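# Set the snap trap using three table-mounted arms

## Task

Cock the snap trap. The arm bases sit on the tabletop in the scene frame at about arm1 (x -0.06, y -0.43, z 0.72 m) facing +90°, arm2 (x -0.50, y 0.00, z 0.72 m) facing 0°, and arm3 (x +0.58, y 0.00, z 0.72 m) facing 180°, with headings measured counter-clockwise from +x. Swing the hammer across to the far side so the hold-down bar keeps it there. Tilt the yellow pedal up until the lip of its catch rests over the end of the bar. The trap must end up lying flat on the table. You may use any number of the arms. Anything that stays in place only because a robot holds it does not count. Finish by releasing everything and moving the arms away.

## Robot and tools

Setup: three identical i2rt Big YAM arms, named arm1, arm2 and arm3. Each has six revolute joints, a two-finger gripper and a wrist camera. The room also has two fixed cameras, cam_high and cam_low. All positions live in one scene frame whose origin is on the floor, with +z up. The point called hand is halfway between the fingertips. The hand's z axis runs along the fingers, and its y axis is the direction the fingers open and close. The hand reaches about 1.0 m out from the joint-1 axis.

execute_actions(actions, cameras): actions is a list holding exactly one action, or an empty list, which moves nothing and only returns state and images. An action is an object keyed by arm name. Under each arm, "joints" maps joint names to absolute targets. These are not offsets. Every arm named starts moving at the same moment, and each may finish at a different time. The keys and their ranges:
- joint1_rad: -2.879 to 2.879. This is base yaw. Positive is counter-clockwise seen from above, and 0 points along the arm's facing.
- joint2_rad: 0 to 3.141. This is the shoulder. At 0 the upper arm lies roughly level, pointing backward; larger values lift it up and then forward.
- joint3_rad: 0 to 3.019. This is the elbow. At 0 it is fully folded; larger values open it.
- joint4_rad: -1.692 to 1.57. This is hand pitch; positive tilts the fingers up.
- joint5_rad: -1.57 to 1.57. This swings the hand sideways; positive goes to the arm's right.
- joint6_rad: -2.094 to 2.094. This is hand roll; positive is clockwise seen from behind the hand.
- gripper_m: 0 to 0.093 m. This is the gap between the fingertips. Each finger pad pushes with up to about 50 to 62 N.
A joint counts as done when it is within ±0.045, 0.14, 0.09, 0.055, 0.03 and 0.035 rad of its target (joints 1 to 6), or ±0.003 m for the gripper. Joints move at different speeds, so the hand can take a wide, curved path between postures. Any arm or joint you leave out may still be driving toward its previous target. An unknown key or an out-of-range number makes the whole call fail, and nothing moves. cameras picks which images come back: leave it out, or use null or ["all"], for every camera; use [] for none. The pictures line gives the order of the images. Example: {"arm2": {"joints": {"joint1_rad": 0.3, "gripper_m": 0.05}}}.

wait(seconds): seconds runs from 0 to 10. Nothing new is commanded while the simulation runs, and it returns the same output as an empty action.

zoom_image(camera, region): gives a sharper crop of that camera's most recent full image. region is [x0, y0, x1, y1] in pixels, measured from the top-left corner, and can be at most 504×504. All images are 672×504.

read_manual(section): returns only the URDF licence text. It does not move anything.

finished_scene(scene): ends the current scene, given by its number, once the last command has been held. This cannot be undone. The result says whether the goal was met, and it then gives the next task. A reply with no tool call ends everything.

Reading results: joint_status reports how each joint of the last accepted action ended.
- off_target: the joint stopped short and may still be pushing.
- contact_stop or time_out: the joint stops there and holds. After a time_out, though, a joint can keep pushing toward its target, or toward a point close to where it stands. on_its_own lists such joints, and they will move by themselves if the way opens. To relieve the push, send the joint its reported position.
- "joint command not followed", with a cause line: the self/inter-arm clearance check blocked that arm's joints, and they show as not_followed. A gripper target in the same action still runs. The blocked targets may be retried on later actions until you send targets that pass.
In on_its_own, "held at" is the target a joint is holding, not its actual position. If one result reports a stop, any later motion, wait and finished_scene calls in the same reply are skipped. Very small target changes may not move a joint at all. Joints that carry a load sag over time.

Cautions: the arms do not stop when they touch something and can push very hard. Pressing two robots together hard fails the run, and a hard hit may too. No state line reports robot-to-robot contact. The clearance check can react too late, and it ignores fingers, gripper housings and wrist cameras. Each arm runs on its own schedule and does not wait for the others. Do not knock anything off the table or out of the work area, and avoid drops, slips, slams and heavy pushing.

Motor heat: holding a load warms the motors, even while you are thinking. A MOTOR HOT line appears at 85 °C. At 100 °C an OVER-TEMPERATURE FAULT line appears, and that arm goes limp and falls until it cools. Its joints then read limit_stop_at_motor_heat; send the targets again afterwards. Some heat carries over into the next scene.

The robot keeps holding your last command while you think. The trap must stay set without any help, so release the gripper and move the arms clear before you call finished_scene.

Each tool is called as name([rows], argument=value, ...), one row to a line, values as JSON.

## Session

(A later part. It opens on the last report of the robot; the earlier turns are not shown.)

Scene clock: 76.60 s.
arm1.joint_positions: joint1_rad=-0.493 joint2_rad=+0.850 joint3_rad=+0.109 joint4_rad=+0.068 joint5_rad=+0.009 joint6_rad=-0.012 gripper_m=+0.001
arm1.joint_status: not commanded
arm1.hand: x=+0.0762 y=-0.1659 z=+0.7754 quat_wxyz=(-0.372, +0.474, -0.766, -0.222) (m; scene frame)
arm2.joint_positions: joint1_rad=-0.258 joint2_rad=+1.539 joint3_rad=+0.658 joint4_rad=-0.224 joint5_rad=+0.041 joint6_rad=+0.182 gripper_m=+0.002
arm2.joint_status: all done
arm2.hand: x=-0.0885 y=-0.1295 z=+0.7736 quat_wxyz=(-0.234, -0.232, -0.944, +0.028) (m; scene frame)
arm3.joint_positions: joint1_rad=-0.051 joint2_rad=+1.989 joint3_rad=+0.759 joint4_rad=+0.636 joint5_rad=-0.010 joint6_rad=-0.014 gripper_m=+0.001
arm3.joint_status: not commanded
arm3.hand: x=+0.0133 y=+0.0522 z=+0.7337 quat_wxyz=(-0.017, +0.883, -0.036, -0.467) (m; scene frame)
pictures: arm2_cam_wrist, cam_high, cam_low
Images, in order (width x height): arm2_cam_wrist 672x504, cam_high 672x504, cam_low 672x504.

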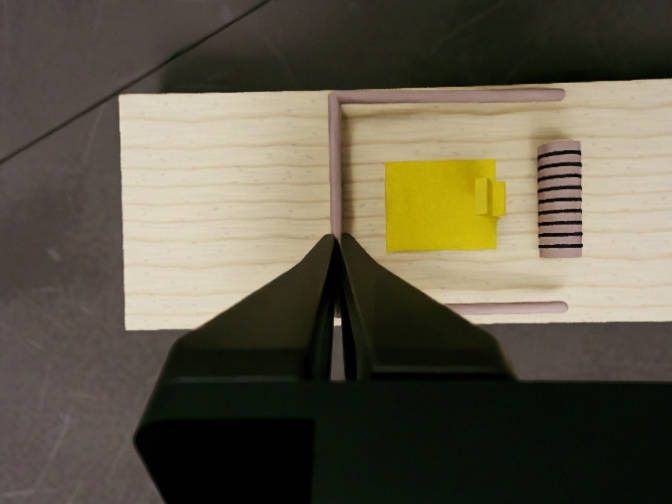

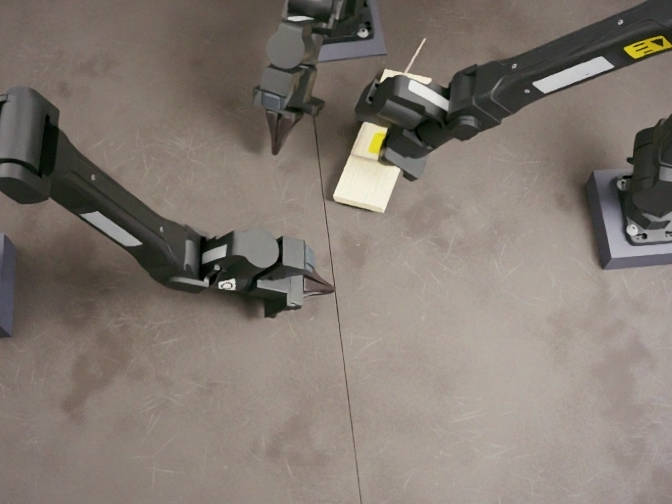

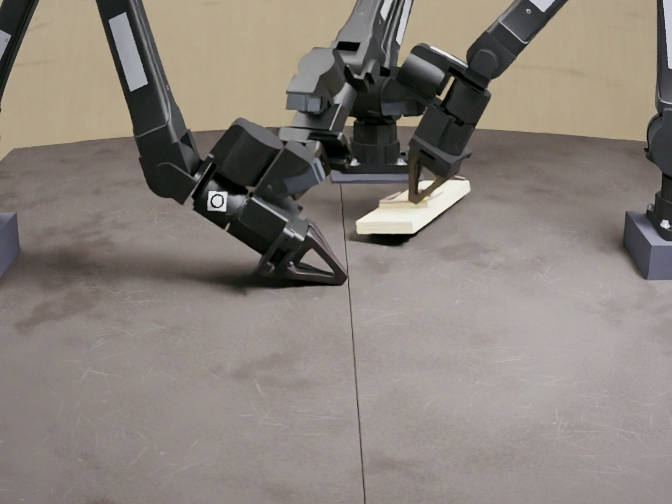

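execute_actions([
  {"arm3":{"joints":{"joint2_rad":1.85,"joint1_rad":-0.2}},"arm2":{"joints":{"joint1_rad":-0.1,"joint5_rad":0,"joint2_rad":1.6,"joint3_rad":0.76}},"arm1":{"joints":{"joint2_rad":0.6}}},
], cameras=[])

execute_actions([
  {"arm2":{"joints":{"joint1_rad":0.065,"joint2_rad":1.67,"joint3_rad":0.8,"joint6_rad":0.33}}},
], cameras=[])

execute_actions([
  {"arm3":{"joints":{"joint1_rad":-0.045}},"arm1":{"joints":{"joint2_rad":0.8,"joint1_rad":-0.085}}},
])

Scene clock: 78.30 s.
arm1.joint_positions: joint1_rad=-0.493 joint2_rad=+0.599 joint3_rad=+0.109 joint4_rad=+0.066 joint5_rad=+0.009 joint6_rad=-0.012 gripper_m=+0.001
arm1.joint_status: all done
arm1.hand: x=+0.0816 y=-0.1556 z=+0.8459 quat_wxyz=(-0.465, +0.442, -0.715, -0.279) (m; scene frame)
arm2.joint_positions: joint1_rad=-0.091 joint2_rad=+1.608 joint3_rad=+0.718 joint4_rad=-0.224 joint5_rad=+0.001 joint6_rad=+0.182 gripper_m=+0.002
arm2.joint_status: all done
arm2.hand: x=-0.0507 y=-0.0553 z=+0.7662 quat_wxyz=(-0.231, -0.148, -0.962, -0.010) (m; scene frame)
arm3.joint_positions: joint1_rad=-0.207 joint2_rad=+1.853 joint3_rad=+0.753 joint4_rad=+0.632 joint5_rad=-0.008 joint6_rad=-0.014 gripper_m=+0.001
arm3.joint_status: all done
arm3.hand: x=+0.0126 y=+0.1448 z=+0.8054 quat_wxyz=(-0.062, +0.847, -0.101, -0.518) (m; scene frame)
pictures: none
No camera images: the call's "cameras" was empty. Leave "cameras" out to get every camera's image.

Scene clock: 79.30 s.
arm1.joint_positions: joint1_rad=-0.493 joint2_rad=+0.599 joint3_rad=+0.109 joint4_rad=+0.066 joint5_rad=+0.009 joint6_rad=-0.012 gripper_m=+0.001
arm1.joint_status: not commanded
arm1.hand: x=+0.0816 y=-0.1556 z=+0.8459 quat_wxyz=(-0.465, +0.442, -0.715, -0.279) (m; scene frame)
arm2.joint_positions: joint1_rad=+0.068 joint2_rad=+1.662 joint3_rad=+0.771 joint4_rad=-0.224 joint5_rad=+0.006 joint6_rad=+0.308 gripper_m=+0.002
arm2.joint_status: all done
arm2.hand: x=-0.0281 y=+0.0166 z=+0.7613 quat_wxyz=(-0.227, -0.132, -0.964, -0.039) (m; scene frame)
arm3.joint_positions: joint1_rad=-0.207 joint2_rad=+1.853 joint3_rad=+0.753 joint4_rad=+0.632 joint5_rad=-0.008 joint6_rad=-0.014 gripper_m=+0.001
arm3.joint_status: not commanded
arm3.hand: x=+0.0126 y=+0.1448 z=+0.8054 quat_wxyz=(-0.062, +0.847, -0.101, -0.518) (m; scene frame)
pictures: none
No camera images: the call's "cameras" was empty. Leave "cameras" out to get every camera's image.

Scene clock: 80.37 s.
arm1.joint_positions: joint1_rad=-0.092 joint2_rad=+0.801 joint3_rad=+0.109 joint4_rad=+0.066 joint5_rad=+0.009 joint6_rad=-0.012 gripper_m=+0.001
arm1.joint_status: all done
arm1.hand: x=-0.0376 y=-0.1303 z=+0.7891 quat_wxyz=(-0.336, +0.610, -0.649, -0.307) (m; scene frame)
arm2.joint_positions: joint1_rad=+0.068 joint2_rad=+1.662 joint3_rad=+0.771 joint4_rad=-0.224 joint5_rad=+0.006 joint6_rad=+0.309 gripper_m=+0.002
arm2.joint_status: not commanded
arm2.hand: x=-0.0281 y=+0.0166 z=+0.7613 quat_wxyz=(-0.227, -0.133, -0.964, -0.039) (m; scene frame)
arm3.joint_positions: joint1_rad=-0.039 joint2_rad=+1.853 joint3_rad=+0.753 joint4_rad=+0.632 joint5_rad=-0.008 joint6_rad=-0.014 gripper_m=+0.001
arm3.joint_status: all done
arm3.hand: x=-0.0036 y=+0.0478 z=+0.8064 quat_wxyz=(-0.017, +0.852, -0.030, -0.522) (m; scene frame)
pictures: arm1_cam_wrist, arm2_cam_wrist, arm3_cam_wrist, cam_high, cam_low
Images, in order (width x height): arm1_cam_wrist 672x504, arm2_cam_wrist 672x504, arm3_cam_wrist 672x504, cam_high 672x504, cam_low 672x504.

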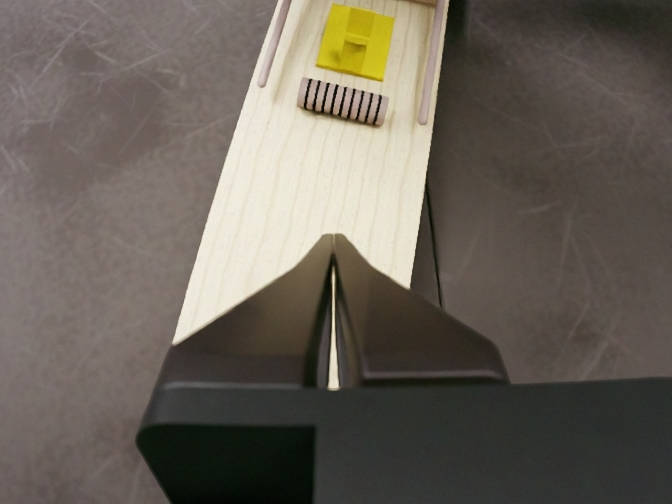

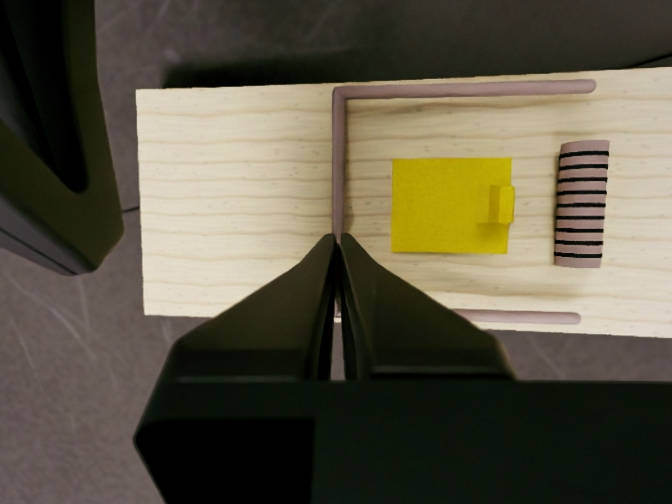

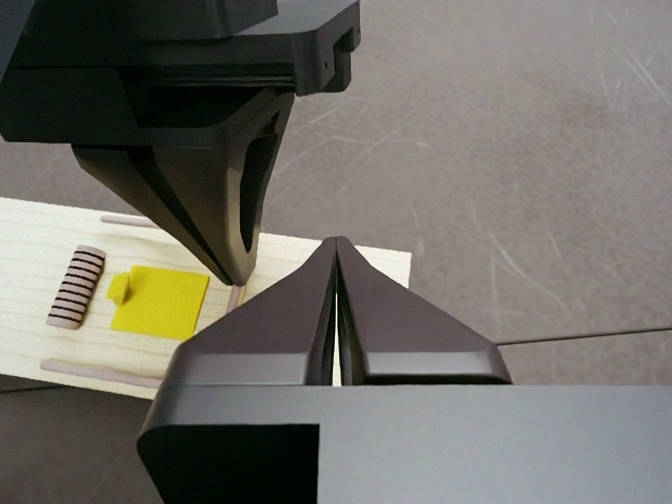

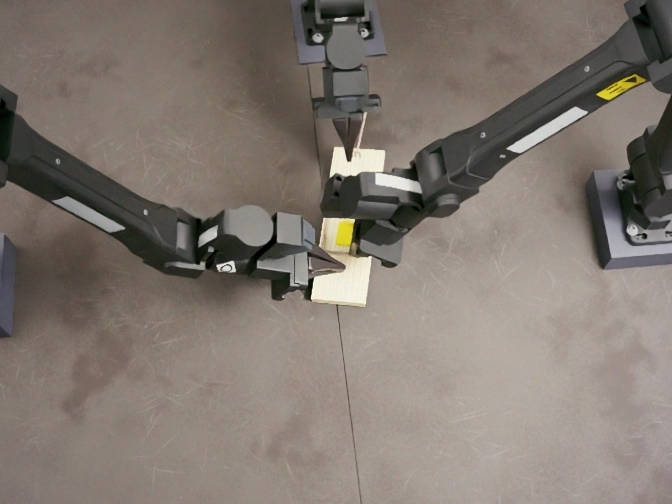

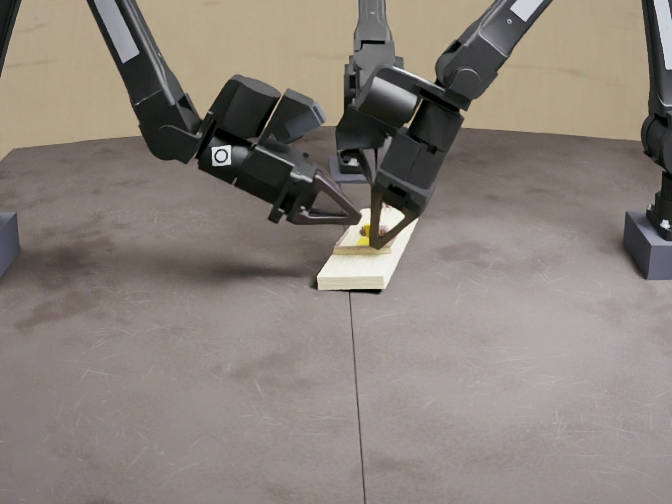

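execute_actions([
  {"arm3":{"joints":{"joint1_rad":-0.06,"joint2_rad":2.01}},"arm1":{"joints":{"joint2_rad":1.02,"joint1_rad":-0.14}},"arm2":{"joints":{"joint2_rad":1.69}}},
], cameras=[])

execute_actions([
  {"arm2":{"joints":{"joint2_rad":1.59,"joint1_rad":0.05}}},
], cameras=[])

execute_actions([
  {"arm2":{"joints":{"joint2_rad":1.535,"joint3_rad":0.785,"joint1_rad":0.015}}},
], cameras=[])

execute_actions([
  {"arm2":{"joints":{"joint2_rad":1.485,"joint3_rad":0.765,"joint1_rad":-0.025}}},
], cameras=[])

execute_actions([
  {"arm2":{"joints":{"joint2_rad":1.445,"joint3_rad":0.745,"joint1_rad":-0.08,"joint6_rad":0.24}}},
])

Scene clock: 82.00 s.
arm1.joint_positions: joint1_rad=-0.133 joint2_rad=+0.954 joint3_rad=+0.122 joint4_rad=+0.078 joint5_rad=+0.007 joint6_rad=-0.012 gripper_m=+0.001
arm1.joint_status: all done
arm1.hand: x=-0.0262 y=-0.1373 z=+0.7550 quat_wxyz=(-0.299, +0.615, -0.681, -0.262) (m; scene frame)
arm2.joint_positions: joint1_rad=+0.068 joint2_rad=+1.676 joint3_rad=+0.771 joint4_rad=-0.224 joint5_rad=+0.000 joint6_rad=+0.312 gripper_m=+0.002
arm2.joint_status: all done
arm2.hand: x=-0.0300 y=+0.0177 z=+0.7549 quat_wxyz=(-0.220, -0.133, -0.965, -0.042) (m; scene frame)
arm3.joint_positions: joint1_rad=-0.054 joint2_rad=+1.967 joint3_rad=+0.756 joint4_rad=+0.652 joint5_rad=-0.008 joint6_rad=-0.014 gripper_m=+0.001
arm3.joint_status: all done
arm3.hand: x=+0.0094 y=+0.0551 z=+0.7478 quat_wxyz=(-0.019, +0.875, -0.038, -0.482) (m; scene frame)
pictures: none
No camera images: the call's "cameras" was empty. Leave "cameras" out to get every camera's image.

Scene clock: 82.77 s.
arm1.joint_positions: joint1_rad=-0.133 joint2_rad=+0.954 joint3_rad=+0.122 joint4_rad=+0.078 joint5_rad=+0.008 joint6_rad=-0.012 gripper_m=+0.001
arm1.joint_status: not commanded
arm1.hand: x=-0.0261 y=-0.1372 z=+0.7550 quat_wxyz=(-0.299, +0.615, -0.681, -0.262) (m; scene frame)
arm2.joint_positions: joint1_rad=+0.066 joint2_rad=+1.644 joint3_rad=+0.767 joint4_rad=-0.230 joint5_rad=-0.001 joint6_rad=+0.313 gripper_m=+0.002
arm2.joint_status: all done
arm2.hand: x=-0.0285 y=+0.0167 z=+0.7676 quat_wxyz=(-0.231, -0.135, -0.963, -0.044) (m; scene frame)
arm3.joint_positions: joint1_rad=-0.054 joint2_rad=+1.967 joint3_rad=+0.756 joint4_rad=+0.652 joint5_rad=-0.008 joint6_rad=-0.014 gripper_m=+0.001
arm3.joint_status: not commanded
arm3.hand: x=+0.0094 y=+0.0551 z=+0.7478 quat_wxyz=(-0.019, +0.875, -0.038, -0.482) (m; scene frame)
pictures: none
No camera images: the call's "cameras" was empty. Leave "cameras" out to get every camera's image.

Scene clock: 83.43 s.
arm1.joint_positions: joint1_rad=-0.133 joint2_rad=+0.954 joint3_rad=+0.122 joint4_rad=+0.078 joint5_rad=+0.008 joint6_rad=-0.012 gripper_m=+0.001
arm1.joint_status: not commanded
arm1.hand: x=-0.0261 y=-0.1372 z=+0.7550 quat_wxyz=(-0.299, +0.615, -0.681, -0.262) (m; scene frame)
arm2.joint_positions: joint1_rad=+0.046 joint2_rad=+1.585 joint3_rad=+0.750 joint4_rad=-0.232 joint5_rad=-0.015 joint6_rad=+0.315 gripper_m=+0.002
arm2.joint_status: all done
arm2.hand: x=-0.0302 y=+0.0095 z=+0.7873 quat_wxyz=(-0.249, -0.143, -0.957, -0.052) (m; scene frame)
arm3.joint_positions: joint1_rad=-0.054 joint2_rad=+1.967 joint3_rad=+0.756 joint4_rad=+0.652 joint5_rad=-0.008 joint6_rad=-0.014 gripper_m=+0.001
arm3.joint_status: not commanded
arm3.hand: x=+0.0094 y=+0.0551 z=+0.7478 quat_wxyz=(-0.019, +0.875, -0.038, -0.482) (m; scene frame)
pictures: none
No camera images: the call's "cameras" was empty. Leave "cameras" out to get every camera's image.

Scene clock: 84.10 s.
arm1.joint_positions: joint1_rad=-0.133 joint2_rad=+0.954 joint3_rad=+0.122 joint4_rad=+0.078 joint5_rad=+0.008 joint6_rad=-0.012 gripper_m=+0.001
arm1.joint_status: not commanded
arm1.hand: x=-0.0261 y=-0.1373 z=+0.7549 quat_wxyz=(-0.299, +0.615, -0.681, -0.262) (m; scene frame)
arm2.joint_positions: joint1_rad=+0.017 joint2_rad=+1.533 joint3_rad=+0.732 joint4_rad=-0.232 joint5_rad=-0.026 joint6_rad=+0.315 gripper_m=+0.002
arm2.joint_status: all done
arm2.hand: x=-0.0334 y=-0.0022 z=+0.8037 quat_wxyz=(-0.265, -0.154, -0.950, -0.056) (m; scene frame)
arm3.joint_positions: joint1_rad=-0.054 joint2_rad=+1.967 joint3_rad=+0.756 joint4_rad=+0.652 joint5_rad=-0.008 joint6_rad=-0.014 gripper_m=+0.001
arm3.joint_status: not commanded
arm3.hand: x=+0.0094 y=+0.0551 z=+0.7478 quat_wxyz=(-0.019, +0.875, -0.038, -0.482) (m; scene frame)
pictures: none
No camera images: the call's "cameras" was empty. Leave "cameras" out to get every camera's image.

Scene clock: 85.90 s.
arm1.joint_positions: joint1_rad=-0.133 joint2_rad=+0.954 joint3_rad=+0.122 joint4_rad=+0.078 joint5_rad=+0.008 joint6_rad=-0.012 gripper_m=+0.001
arm1.joint_status: not commanded
arm1.hand: x=-0.0261 y=-0.1373 z=+0.7549 quat_wxyz=(-0.299, +0.615, -0.681, -0.262) (m; scene frame)
arm2.joint_positions: joint1_rad=-0.025 joint2_rad=+1.484 joint3_rad=+0.713 joint4_rad=-0.233 joint5_rad=-0.037 joint6_rad=+0.262 gripper_m=+0.002
arm2.joint_status: joint1_rad time_out (moved -0.042 of -0.097); the others done
arm2.on_its_own: joint1_rad reads -0.025 and still pushes toward -0.080 since a time_out
arm2.hand: x=-0.0381 y=-0.0196 z=+0.8177 quat_wxyz=(-0.281, -0.147, -0.947, -0.050) (m; scene frame)
arm3.joint_positions: joint1_rad=-0.054 joint2_rad=+1.967 joint3_rad=+0.756 joint4_rad=+0.652 joint5_rad=-0.008 joint6_rad=-0.014 gripper_m=+0.001
arm3.joint_status: not commanded
arm3.hand: x=+0.0094 y=+0.0551 z=+0.7478 quat_wxyz=(-0.019, +0.875, -0.038, -0.482) (m; scene frame)
pictures: arm1_cam_wrist, arm2_cam_wrist, arm3_cam_wrist, cam_high, cam_low
Images, in order (width x height): arm1_cam_wrist 672x504, arm2_cam_wrist 672x504, arm3_cam_wrist 672x504, cam_high 672x504, cam_low 672x504.

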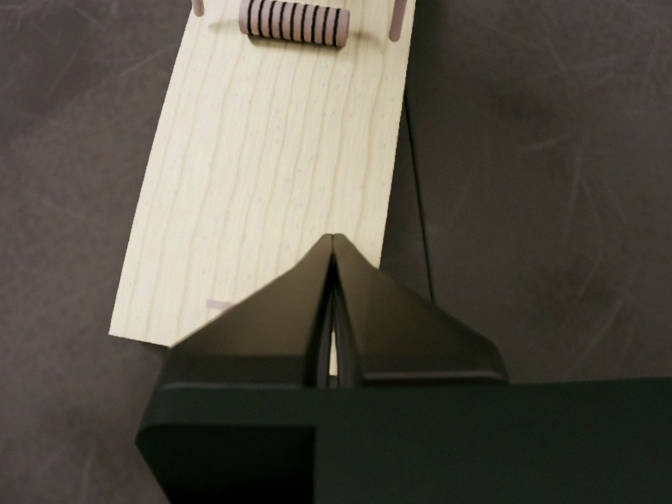

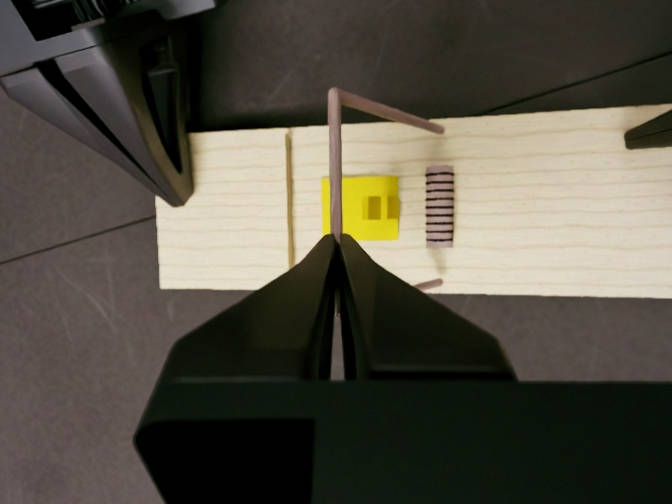

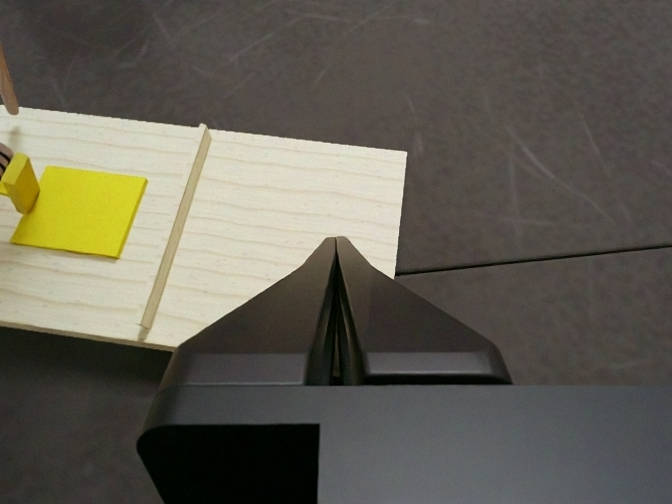

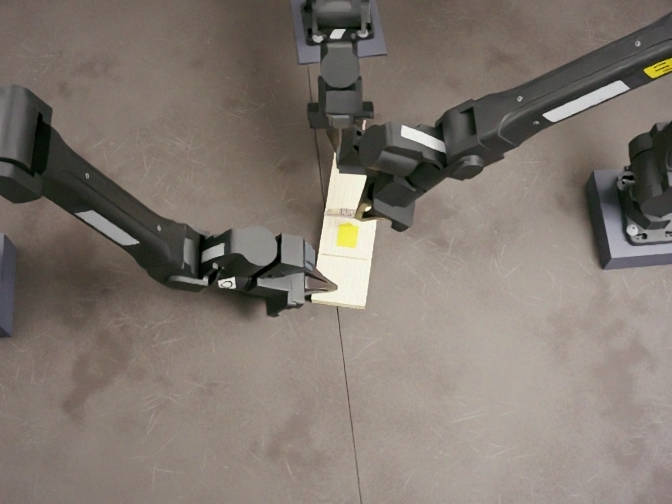

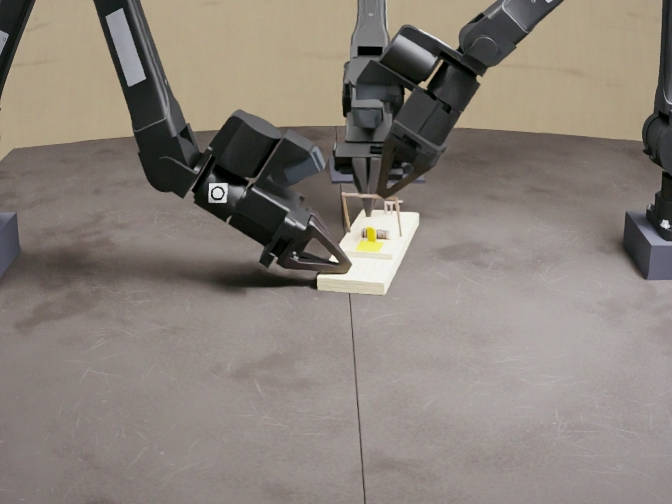

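execute_actions([
  {"arm1":{"joints":{"joint6_rad":1.3}},"arm2":{"joints":{"joint2_rad":1.43,"joint3_rad":0.735,"joint1_rad":-0.13,"joint5_rad":0.03}}},
], cameras=[])

execute_actions([
  {"arm2":{"joints":{"joint1_rad":-0.19,"joint3_rad":0.725}}},
], cameras=["arm2_cam_wrist","cam_low","cam_high"])

Scene clock: 88.47 s.
arm1.joint_positions: joint1_rad=-0.144 joint2_rad=+0.964 joint3_rad=+0.123 joint4_rad=+0.083 joint5_rad=+0.026 joint6_rad=+1.283 gripper_m=+0.001
arm1.joint_status: all done
arm1.hand: x=-0.0198 y=-0.1378 z=+0.7537 quat_wxyz=(-0.090, +0.071, -0.916, -0.385) (m; scene frame)
arm2.joint_positions: joint1_rad=-0.058 joint2_rad=+1.457 joint3_rad=+0.704 joint4_rad=-0.235 joint5_rad=-0.024 joint6_rad=+0.256 gripper_m=+0.002
arm2.joint_status: joint1_rad time_out (moved -0.033 of -0.105); joint5_rad time_out (moved +0.013 of +0.067); the others done
arm2.on_its_own: joint1_rad reads -0.058 and still pushes toward -0.130 since a time_out; joint5_rad reads -0.024 and still pushes toward +0.030 since a time_out
arm2.hand: x=-0.0418 y=-0.0370 z=+0.8254 quat_wxyz=(-0.290, -0.161, -0.943, -0.039) (m; scene frame)
arm3.joint_positions: joint1_rad=-0.054 joint2_rad=+1.967 joint3_rad=+0.756 joint4_rad=+0.652 joint5_rad=-0.008 joint6_rad=-0.014 gripper_m=+0.001
arm3.joint_status: not commanded
arm3.hand: x=+0.0094 y=+0.0551 z=+0.7478 quat_wxyz=(-0.019, +0.875, -0.038, -0.482) (m; scene frame)
pictures: none
No camera images: the call's "cameras" was empty. Leave "cameras" out to get every camera's image.

not run: a stop came earlier in this reply.

execute_actions([
  {"arm2":{"joints":{"joint1_rad":-0.2,"joint3_rad":0.725}}},
], cameras=["arm2_cam_wrist","cam_low","cam_high"])

Scene clock: 90.50 s.
arm1.joint_positions: joint1_rad=-0.145 joint2_rad=+0.964 joint3_rad=+0.123 joint4_rad=+0.083 joint5_rad=+0.026 joint6_rad=+1.284 gripper_m=+0.001
arm1.joint_status: not commanded
arm1.hand: x=-0.0196 y=-0.1378 z=+0.7536 quat_wxyz=(-0.090, +0.071, -0.916, -0.385) (m; scene frame)
arm2.joint_positions: joint1_rad=-0.128 joint2_rad=+1.441 joint3_rad=+0.695 joint4_rad=-0.237 joint5_rad=-0.028 joint6_rad=+0.244 gripper_m=+0.002
arm2.joint_status: joint1_rad time_out (moved -0.070 of -0.142); the others done
arm2.on_its_own: joint1_rad reads -0.128 and still pushes toward -0.200 since a time_out; joint5_rad reads -0.028 and still pushes toward +0.030 since a time_out
arm2.hand: x=-0.0489 y=-0.0680 z=+0.8277 quat_wxyz=(-0.293, -0.188, -0.937, -0.029) (m; scene frame)
arm3.joint_positions: joint1_rad=-0.054 joint2_rad=+1.967 joint3_rad=+0.756 joint4_rad=+0.652 joint5_rad=-0.008 joint6_rad=-0.014 gripper_m=+0.001
arm3.joint_status: not commanded
arm3.hand: x=+0.0094 y=+0.0551 z=+0.7478 quat_wxyz=(-0.019, +0.875, -0.038, -0.482) (m; scene frame)
pictures: arm2_cam_wrist, cam_high, cam_low
Images, in order (width x height): arm2_cam_wrist 672x504, cam_high 672x504, cam_low 672x504.

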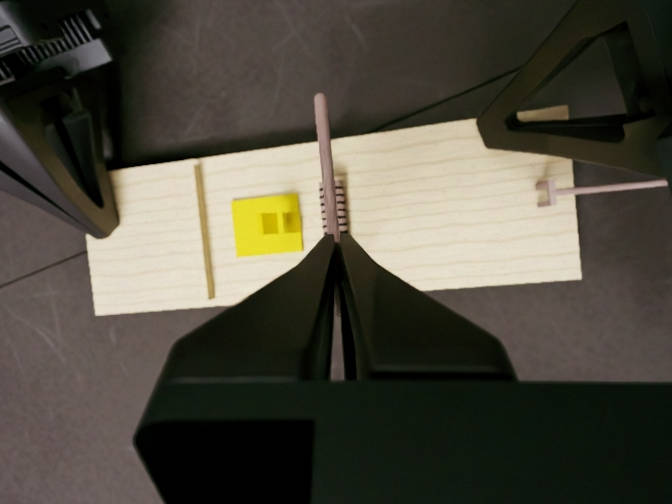

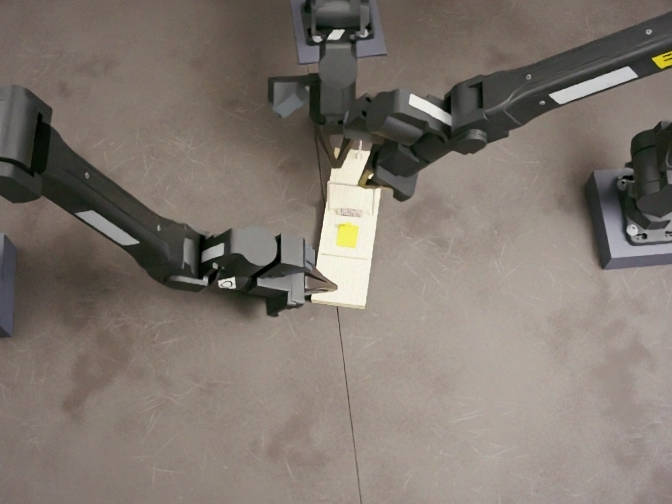

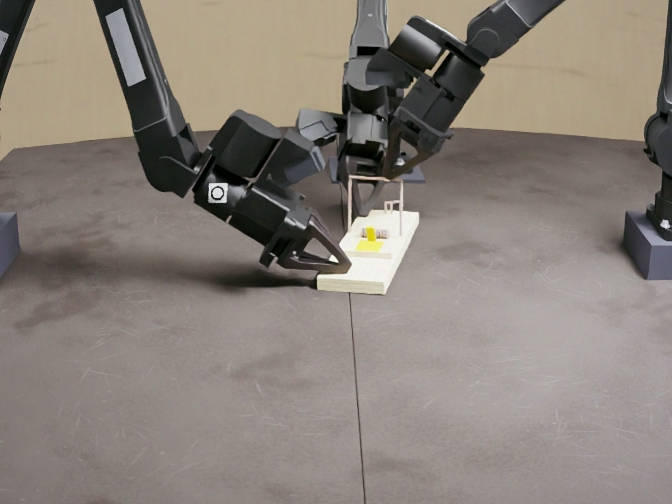

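execute_actions([
  {"arm2":{"joints":{"joint1_rad":-0.255,"joint2_rad":1.48,"joint6_rad":0.1}}},
], cameras=["cam_high"])

execute_actions(actions=[], cameras=[])

Scene clock: 92.67 s.
arm1.joint_positions: joint1_rad=-0.145 joint2_rad=+0.964 joint3_rad=+0.123 joint4_rad=+0.083 joint5_rad=+0.026 joint6_rad=+1.284 gripper_m=+0.001
arm1.joint_status: not commanded
arm1.hand: x=-0.0196 y=-0.1378 z=+0.7536 quat_wxyz=(-0.090, +0.071, -0.916, -0.385) (m; scene frame)
arm2.joint_positions: joint1_rad=-0.186 joint2_rad=+1.464 joint3_rad=+0.695 joint4_rad=-0.241 joint5_rad=-0.026 joint6_rad=+0.118 gripper_m=+0.002
arm2.joint_status: joint1_rad time_out (moved -0.058 of -0.127); the others done
arm2.on_its_own: joint1_rad reads -0.186 and still pushes toward -0.255 since a time_out; joint5_rad reads -0.026 and still pushes toward +0.030 since a time_out
arm2.hand: x=-0.0560 y=-0.0936 z=+0.8173 quat_wxyz=(-0.282, -0.157, -0.947, -0.002) (m; scene frame)
arm3.joint_positions: joint1_rad=-0.054 joint2_rad=+1.967 joint3_rad=+0.756 joint4_rad=+0.652 joint5_rad=-0.008 joint6_rad=-0.014 gripper_m=+0.001
arm3.joint_status: not commanded
arm3.hand: x=+0.0094 y=+0.0551 z=+0.7478 quat_wxyz=(-0.019, +0.875, -0.038, -0.482) (m; scene frame)
pictures: cam_high
Images, in order (width x height): cam_high 672x504.

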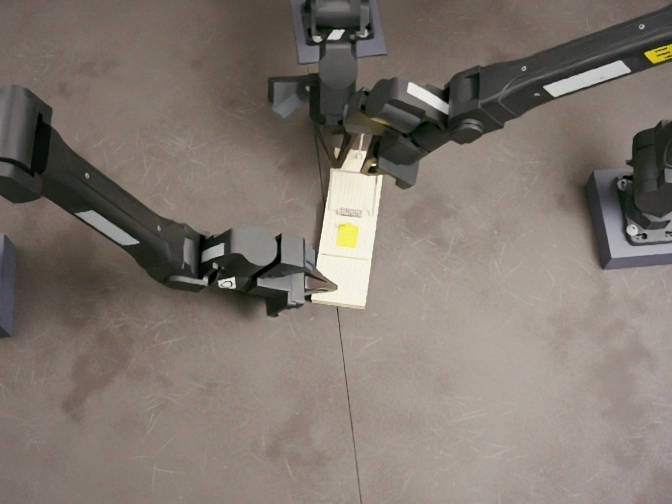

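not run: a stop came earlier in this reply.

execute_actions([
  {"arm2":{"joints":{"joint1_rad":-0.275,"joint2_rad":1.57,"joint3_rad":0.745}}},
], cameras=["cam_high","cam_low","arm2_cam_wrist"])

Scene clock: 94.60 s.
arm1.joint_positions: joint1_rad=-0.145 joint2_rad=+0.964 joint3_rad=+0.123 joint4_rad=+0.083 joint5_rad=+0.025 joint6_rad=+1.284 gripper_m=+0.001
arm1.joint_status: not commanded
arm1.hand: x=-0.0197 y=-0.1378 z=+0.7535 quat_wxyz=(-0.090, +0.071, -0.916, -0.385) (m; scene frame)
arm2.joint_positions: joint1_rad=-0.229 joint2_rad=+1.533 joint3_rad=+0.705 joint4_rad=-0.241 joint5_rad=-0.006 joint6_rad=+0.114 gripper_m=+0.002
arm2.joint_status: joint1_rad time_out (moved -0.043 of -0.089); the others done
arm2.on_its_own: joint1_rad reads -0.229 and still pushes toward -0.275 since a time_out; joint5_rad reads -0.006 and still pushes toward +0.030 since a time_out
arm2.hand: x=-0.0631 y=-0.1155 z=+0.7914 quat_wxyz=(-0.252, -0.180, -0.951, +0.012) (m; scene frame)
arm3.joint_positions: joint1_rad=-0.054 joint2_rad=+1.967 joint3_rad=+0.756 joint4_rad=+0.652 joint5_rad=-0.008 joint6_rad=-0.014 gripper_m=+0.001
arm3.joint_status: not commanded
arm3.hand: x=+0.0094 y=+0.0551 z=+0.7478 quat_wxyz=(-0.019, +0.875, -0.038, -0.482) (m; scene frame)
pictures: arm2_cam_wrist, cam_high, cam_low
Images, in order (width x height): arm2_cam_wrist 672x504, cam_high 672x504, cam_low 672x504.

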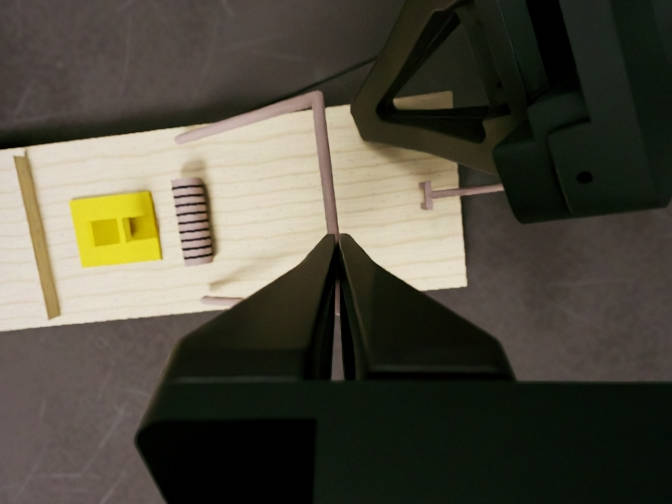

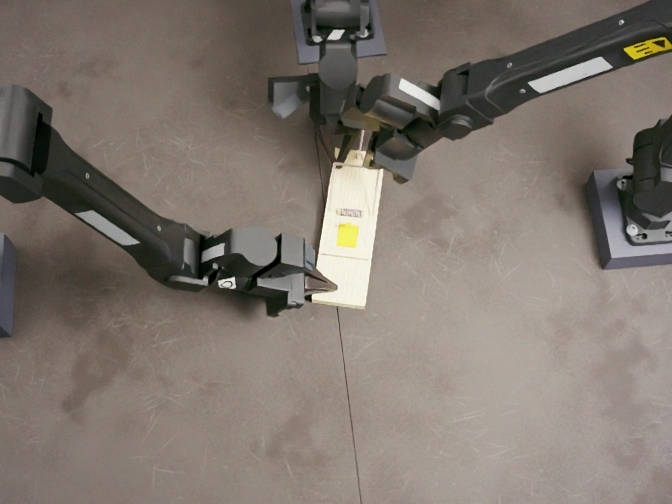

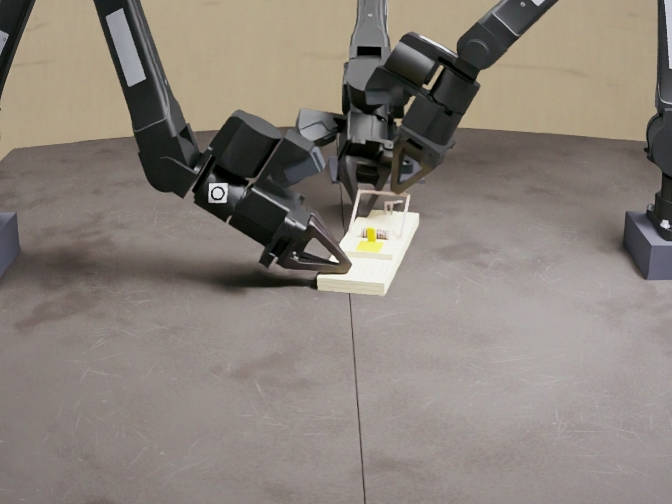

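150°. One more step down, then slide arm1 off right.

execute_actions([
  {"arm2":{"joints":{"joint1_rad":-0.268,"joint2_rad":1.625,"joint3_rad":0.76}}},
], cameras=["arm2_cam_wrist"])

execute_actions([
  {"arm1":{"joints":{"joint1_rad":-0.5,"joint2_rad":0.85}}},
], cameras=[])

execute_actions([
  {"arm2":{"joints":{"joint1_rad":-0.26,"joint2_rad":1.69,"joint3_rad":0.78}},"arm1":{"joints":{"joint6_rad":0}}},
], cameras=["cam_high","cam_low","arm2_cam_wrist"])

Scene clock: 95.53 s.
arm1.joint_positions: joint1_rad=-0.145 joint2_rad=+0.964 joint3_rad=+0.123 joint4_rad=+0.083 joint5_rad=+0.025 joint6_rad=+1.284 gripper_m=+0.001
arm1.joint_status: not commanded
arm1.hand: x=-0.0197 y=-0.1378 z=+0.7535 quat_wxyz=(-0.090, +0.071, -0.916, -0.385) (m; scene frame)
arm2.joint_positions: joint1_rad=-0.237 joint2_rad=+1.580 joint3_rad=+0.717 joint4_rad=-0.241 joint5_rad=+0.010 joint6_rad=+0.113 gripper_m=+0.002
arm2.joint_status: all done
arm2.hand: x=-0.0641 y=-0.1217 z=+0.7757 quat_wxyz=(-0.235, -0.186, -0.954, +0.019) (m; scene frame)
arm3.joint_positions: joint1_rad=-0.054 joint2_rad=+1.967 joint3_rad=+0.756 joint4_rad=+0.652 joint5_rad=-0.008 joint6_rad=-0.014 gripper_m=+0.001
arm3.joint_status: not commanded
arm3.hand: x=+0.0094 y=+0.0551 z=+0.7478 quat_wxyz=(-0.019, +0.875, -0.038, -0.482) (m; scene frame)
pictures: arm2_cam_wrist
Images, in order (width x height): arm2_cam_wrist 672x504.

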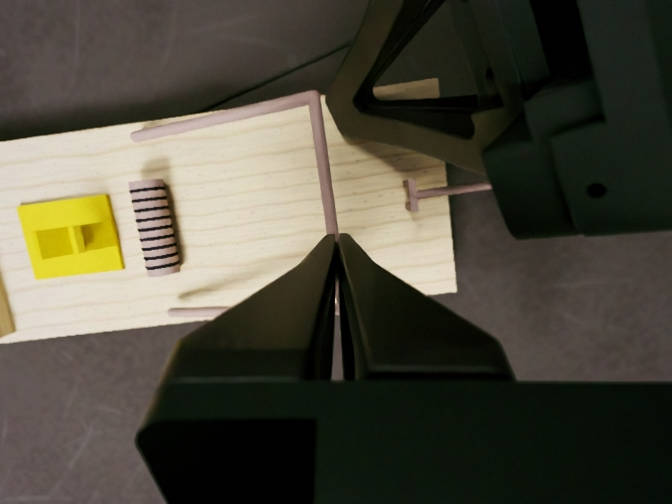

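Scene clock: 96.53 s.
arm1.joint_positions: joint1_rad=-0.494 joint2_rad=+0.849 joint3_rad=+0.108 joint4_rad=+0.067 joint5_rad=+0.008 joint6_rad=+1.285 gripper_m=+0.001
arm1.joint_status: all done
arm1.hand: x=+0.0760 y=-0.1663 z=+0.7751 quat_wxyz=(-0.162, -0.085, -0.897, -0.402) (m; scene frame)
arm2.joint_positions: joint1_rad=-0.237 joint2_rad=+1.580 joint3_rad=+0.717 joint4_rad=-0.241 joint5_rad=+0.010 joint6_rad=+0.113 gripper_m=+0.002
arm2.joint_status: not commanded
arm2.hand: x=-0.0641 y=-0.1217 z=+0.7757 quat_wxyz=(-0.235, -0.186, -0.954, +0.019) (m; scene frame)
arm3.joint_positions: joint1_rad=-0.054 joint2_rad=+1.967 joint3_rad=+0.756 joint4_rad=+0.652 joint5_rad=-0.008 joint6_rad=-0.014 gripper_m=+0.001
arm3.joint_status: not commanded
arm3.hand: x=+0.0094 y=+0.0551 z=+0.7478 quat_wxyz=(-0.019, +0.875, -0.038, -0.482) (m; scene frame)
pictures: none
No camera images: the call's "cameras" was empty. Leave "cameras" out to get every camera's image.

Scene clock: 98.57 s.
arm1.joint_positions: joint1_rad=-0.494 joint2_rad=+0.849 joint3_rad=+0.108 joint4_rad=+0.067 joint5_rad=+0.008 joint6_rad=+0.018 gripper_m=+0.001
arm1.joint_status: all done
arm1.hand: x=+0.0760 y=-0.1663 z=+0.7751 quat_wxyz=(-0.368, +0.463, -0.774, -0.228) (m; scene frame)
arm2.joint_positions: joint1_rad=-0.241 joint2_rad=+1.637 joint3_rad=+0.762 joint4_rad=-0.240 joint5_rad=+0.022 joint6_rad=+0.111 gripper_m=+0.002
arm2.joint_status: all done
arm2.hand: x=-0.0504 y=-0.1293 z=+0.7669 quat_wxyz=(-0.229, -0.188, -0.955, +0.025) (m; scene frame)
arm3.joint_positions: joint1_rad=-0.054 joint2_rad=+1.967 joint3_rad=+0.756 joint4_rad=+0.652 joint5_rad=-0.009 joint6_rad=-0.014 gripper_m=+0.001
arm3.joint_status: not commanded
arm3.hand: x=+0.0094 y=+0.0549 z=+0.7478 quat_wxyz=(-0.019, +0.875, -0.037, -0.482) (m; scene frame)
pictures: arm2_cam_wrist, cam_high, cam_low
Images, in order (width x height): arm2_cam_wrist 672x504, cam_high 672x504, cam_low 672x504.

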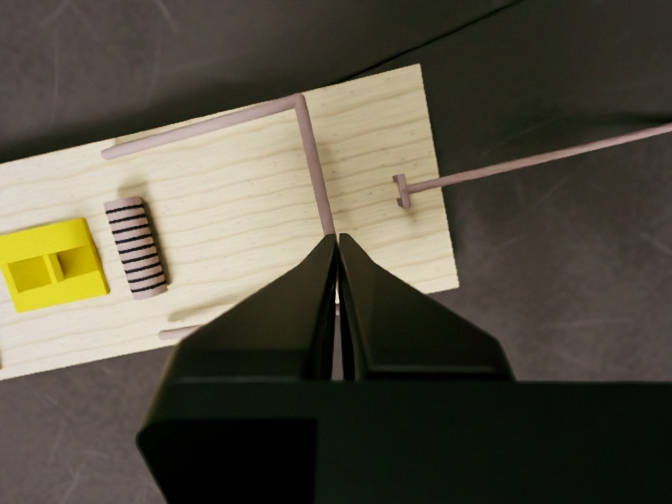

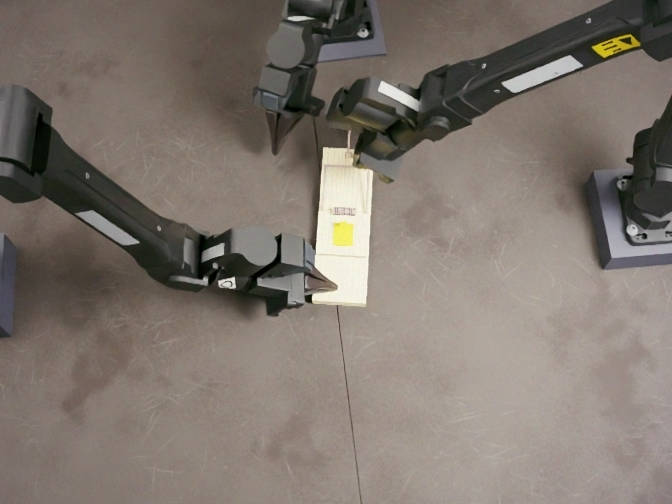

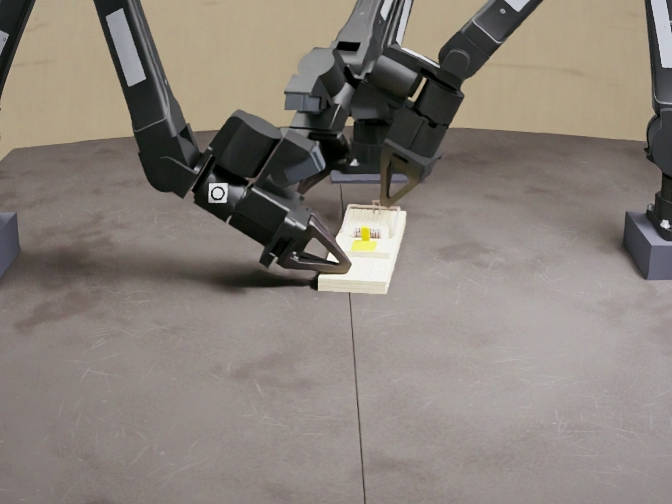

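execute_actions([
  {"arm2":{"joints":{"joint3_rad":0.71,"joint4_rad":-0.09}}},
], cameras=[])

execute_actions([
  {"arm2":{"joints":{"joint3_rad":0.645,"joint4_rad":0.06}}},
], cameras=["cam_low","arm2_cam_wrist"])

Scene clock: 99.93 s.
arm1.joint_positions: joint1_rad=-0.494 joint2_rad=+0.849 joint3_rad=+0.108 joint4_rad=+0.067 joint5_rad=+0.008 joint6_rad=+0.018 gripper_m=+0.001
arm1.joint_status: not commanded
arm1.hand: x=+0.0760 y=-0.1663 z=+0.7751 quat_wxyz=(-0.368, +0.463, -0.773, -0.228) (m; scene frame)
arm2.joint_positions: joint1_rad=-0.242 joint2_rad=+1.637 joint3_rad=+0.710 joint4_rad=-0.117 joint5_rad=+0.022 joint6_rad=+0.111 gripper_m=+0.002
arm2.joint_status: all done
arm2.hand: x=-0.0506 y=-0.1299 z=+0.7629 quat_wxyz=(-0.263, -0.188, -0.946, +0.028) (m; scene frame)
arm3.joint_positions: joint1_rad=-0.054 joint2_rad=+1.967 joint3_rad=+0.756 joint4_rad=+0.652 joint5_rad=-0.009 joint6_rad=-0.014 gripper_m=+0.001
arm3.joint_status: not commanded
arm3.hand: x=+0.0094 y=+0.0549 z=+0.7478 quat_wxyz=(-0.019, +0.875, -0.037, -0.482) (m; scene frame)
pictures: none
No camera images: the call's "cameras" was empty. Leave "cameras" out to get every camera's image.

Scene clock: 100.77 s.
arm1.joint_positions: joint1_rad=-0.494 joint2_rad=+0.849 joint3_rad=+0.108 joint4_rad=+0.067 joint5_rad=+0.008 joint6_rad=+0.018 gripper_m=+0.001
arm1.joint_status: not commanded
arm1.hand: x=+0.0760 y=-0.1663 z=+0.7751 quat_wxyz=(-0.368, +0.463, -0.773, -0.228) (m; scene frame)
arm2.joint_positions: joint1_rad=-0.242 joint2_rad=+1.637 joint3_rad=+0.645 joint4_rad=+0.041 joint5_rad=+0.023 joint6_rad=+0.111 gripper_m=+0.002
arm2.joint_status: all done
arm2.hand: x=-0.0515 y=-0.1297 z=+0.7611 quat_wxyz=(-0.308, -0.186, -0.933, +0.032) (m; scene frame)
arm3.joint_positions: joint1_rad=-0.054 joint2_rad=+1.967 joint3_rad=+0.756 joint4_rad=+0.652 joint5_rad=-0.009 joint6_rad=-0.014 gripper_m=+0.001
arm3.joint_status: not commanded
arm3.hand: x=+0.0094 y=+0.0549 z=+0.7478 quat_wxyz=(-0.019, +0.875, -0.037, -0.482) (m; scene frame)
pictures: arm2_cam_wrist, cam_low
Images, in order (width x height): arm2_cam_wrist 672x504, cam_low 672x504.

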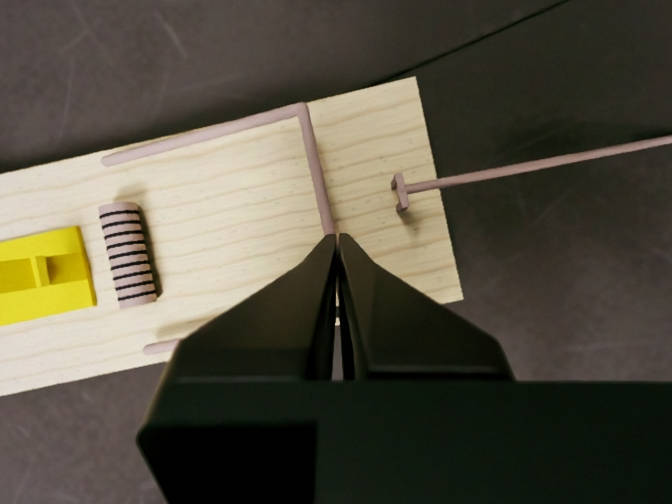

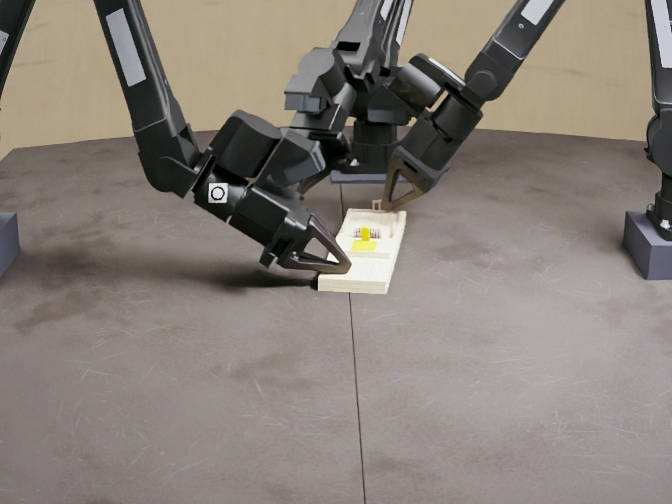

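execute_actions([
  {"arm2":{"joints":{"joint3_rad":0.585,"joint4_rad":0.21}},"arm1":{"joints":{"joint2_rad":0.35,"joint4_rad":-0.58,"gripper_m":0.03}}},
], cameras=[])

execute_actions([
  {"arm1":{"joints":{"joint1_rad":-0.105}}},
], cameras=["arm1_cam_wrist","cam_high"])

Scene clock: 102.63 s.
arm1.joint_positions: joint1_rad=-0.494 joint2_rad=+0.355 joint3_rad=+0.108 joint4_rad=-0.562 joint5_rad=+0.008 joint6_rad=+0.018 gripper_m=+0.030
arm1.joint_status: all done
arm1.hand: x=+0.0461 y=-0.2253 z=+0.7815 quat_wxyz=(-0.316, +0.477, -0.796, -0.195) (m; scene frame)
arm2.joint_positions: joint1_rad=-0.242 joint2_rad=+1.637 joint3_rad=+0.587 joint4_rad=+0.215 joint5_rad=+0.019 joint6_rad=+0.111 gripper_m=+0.001
arm2.joint_status: all done
arm2.hand: x=-0.0487 y=-0.1298 z=+0.7670 quat_wxyz=(-0.362, -0.182, -0.914, +0.034) (m; scene frame)
arm3.joint_positions: joint1_rad=-0.054 joint2_rad=+1.967 joint3_rad=+0.756 joint4_rad=+0.652 joint5_rad=-0.009 joint6_rad=-0.014 gripper_m=+0.001
arm3.joint_status: not commanded
arm3.hand: x=+0.0094 y=+0.0549 z=+0.7478 quat_wxyz=(-0.019, +0.875, -0.037, -0.482) (m; scene frame)
pictures: none
No camera images: the call's "cameras" was empty. Leave "cameras" out to get every camera's image.

Scene clock: 103.67 s.
arm1.joint_positions: joint1_rad=-0.111 joint2_rad=+0.355 joint3_rad=+0.108 joint4_rad=-0.562 joint5_rad=+0.009 joint6_rad=+0.017 gripper_m=+0.030
arm1.joint_status: all done
arm1.hand: x=-0.0380 y=-0.2005 z=+0.7817 quat_wxyz=(-0.274, +0.620, -0.691, -0.252) (m; scene frame)
arm2.joint_positions: joint1_rad=-0.242 joint2_rad=+1.637 joint3_rad=+0.587 joint4_rad=+0.215 joint5_rad=+0.019 joint6_rad=+0.111 gripper_m=+0.001
arm2.joint_status: not commanded
arm2.hand: x=-0.0487 y=-0.1298 z=+0.7670 quat_wxyz=(-0.362, -0.182, -0.914, +0.034) (m; scene frame)
arm3.joint_positions: joint1_rad=-0.054 joint2_rad=+1.967 joint3_rad=+0.756 joint4_rad=+0.652 joint5_rad=-0.009 joint6_rad=-0.014 gripper_m=+0.001
arm3.joint_status: not commanded
arm3.hand: x=+0.0094 y=+0.0549 z=+0.7478 quat_wxyz=(-0.019, +0.875, -0.037, -0.482) (m; scene frame)
pictures: arm1_cam_wrist, cam_high
Images, in order (width x height): arm1_cam_wrist 672x504, cam_high 672x504.

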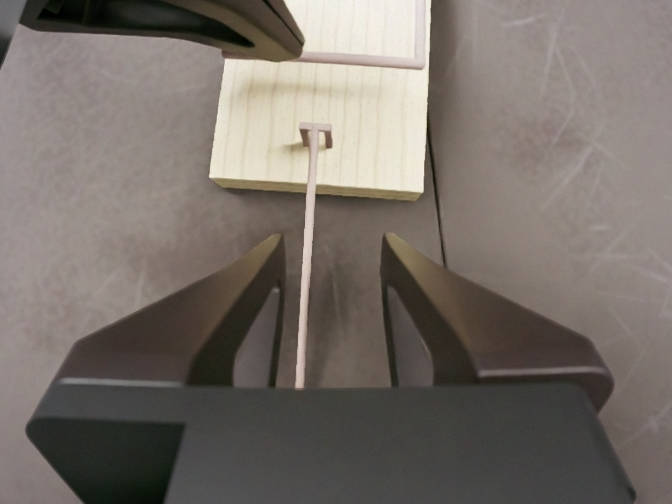

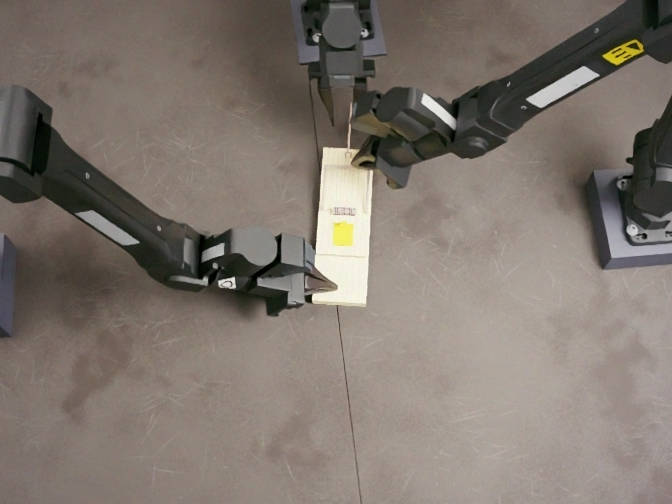

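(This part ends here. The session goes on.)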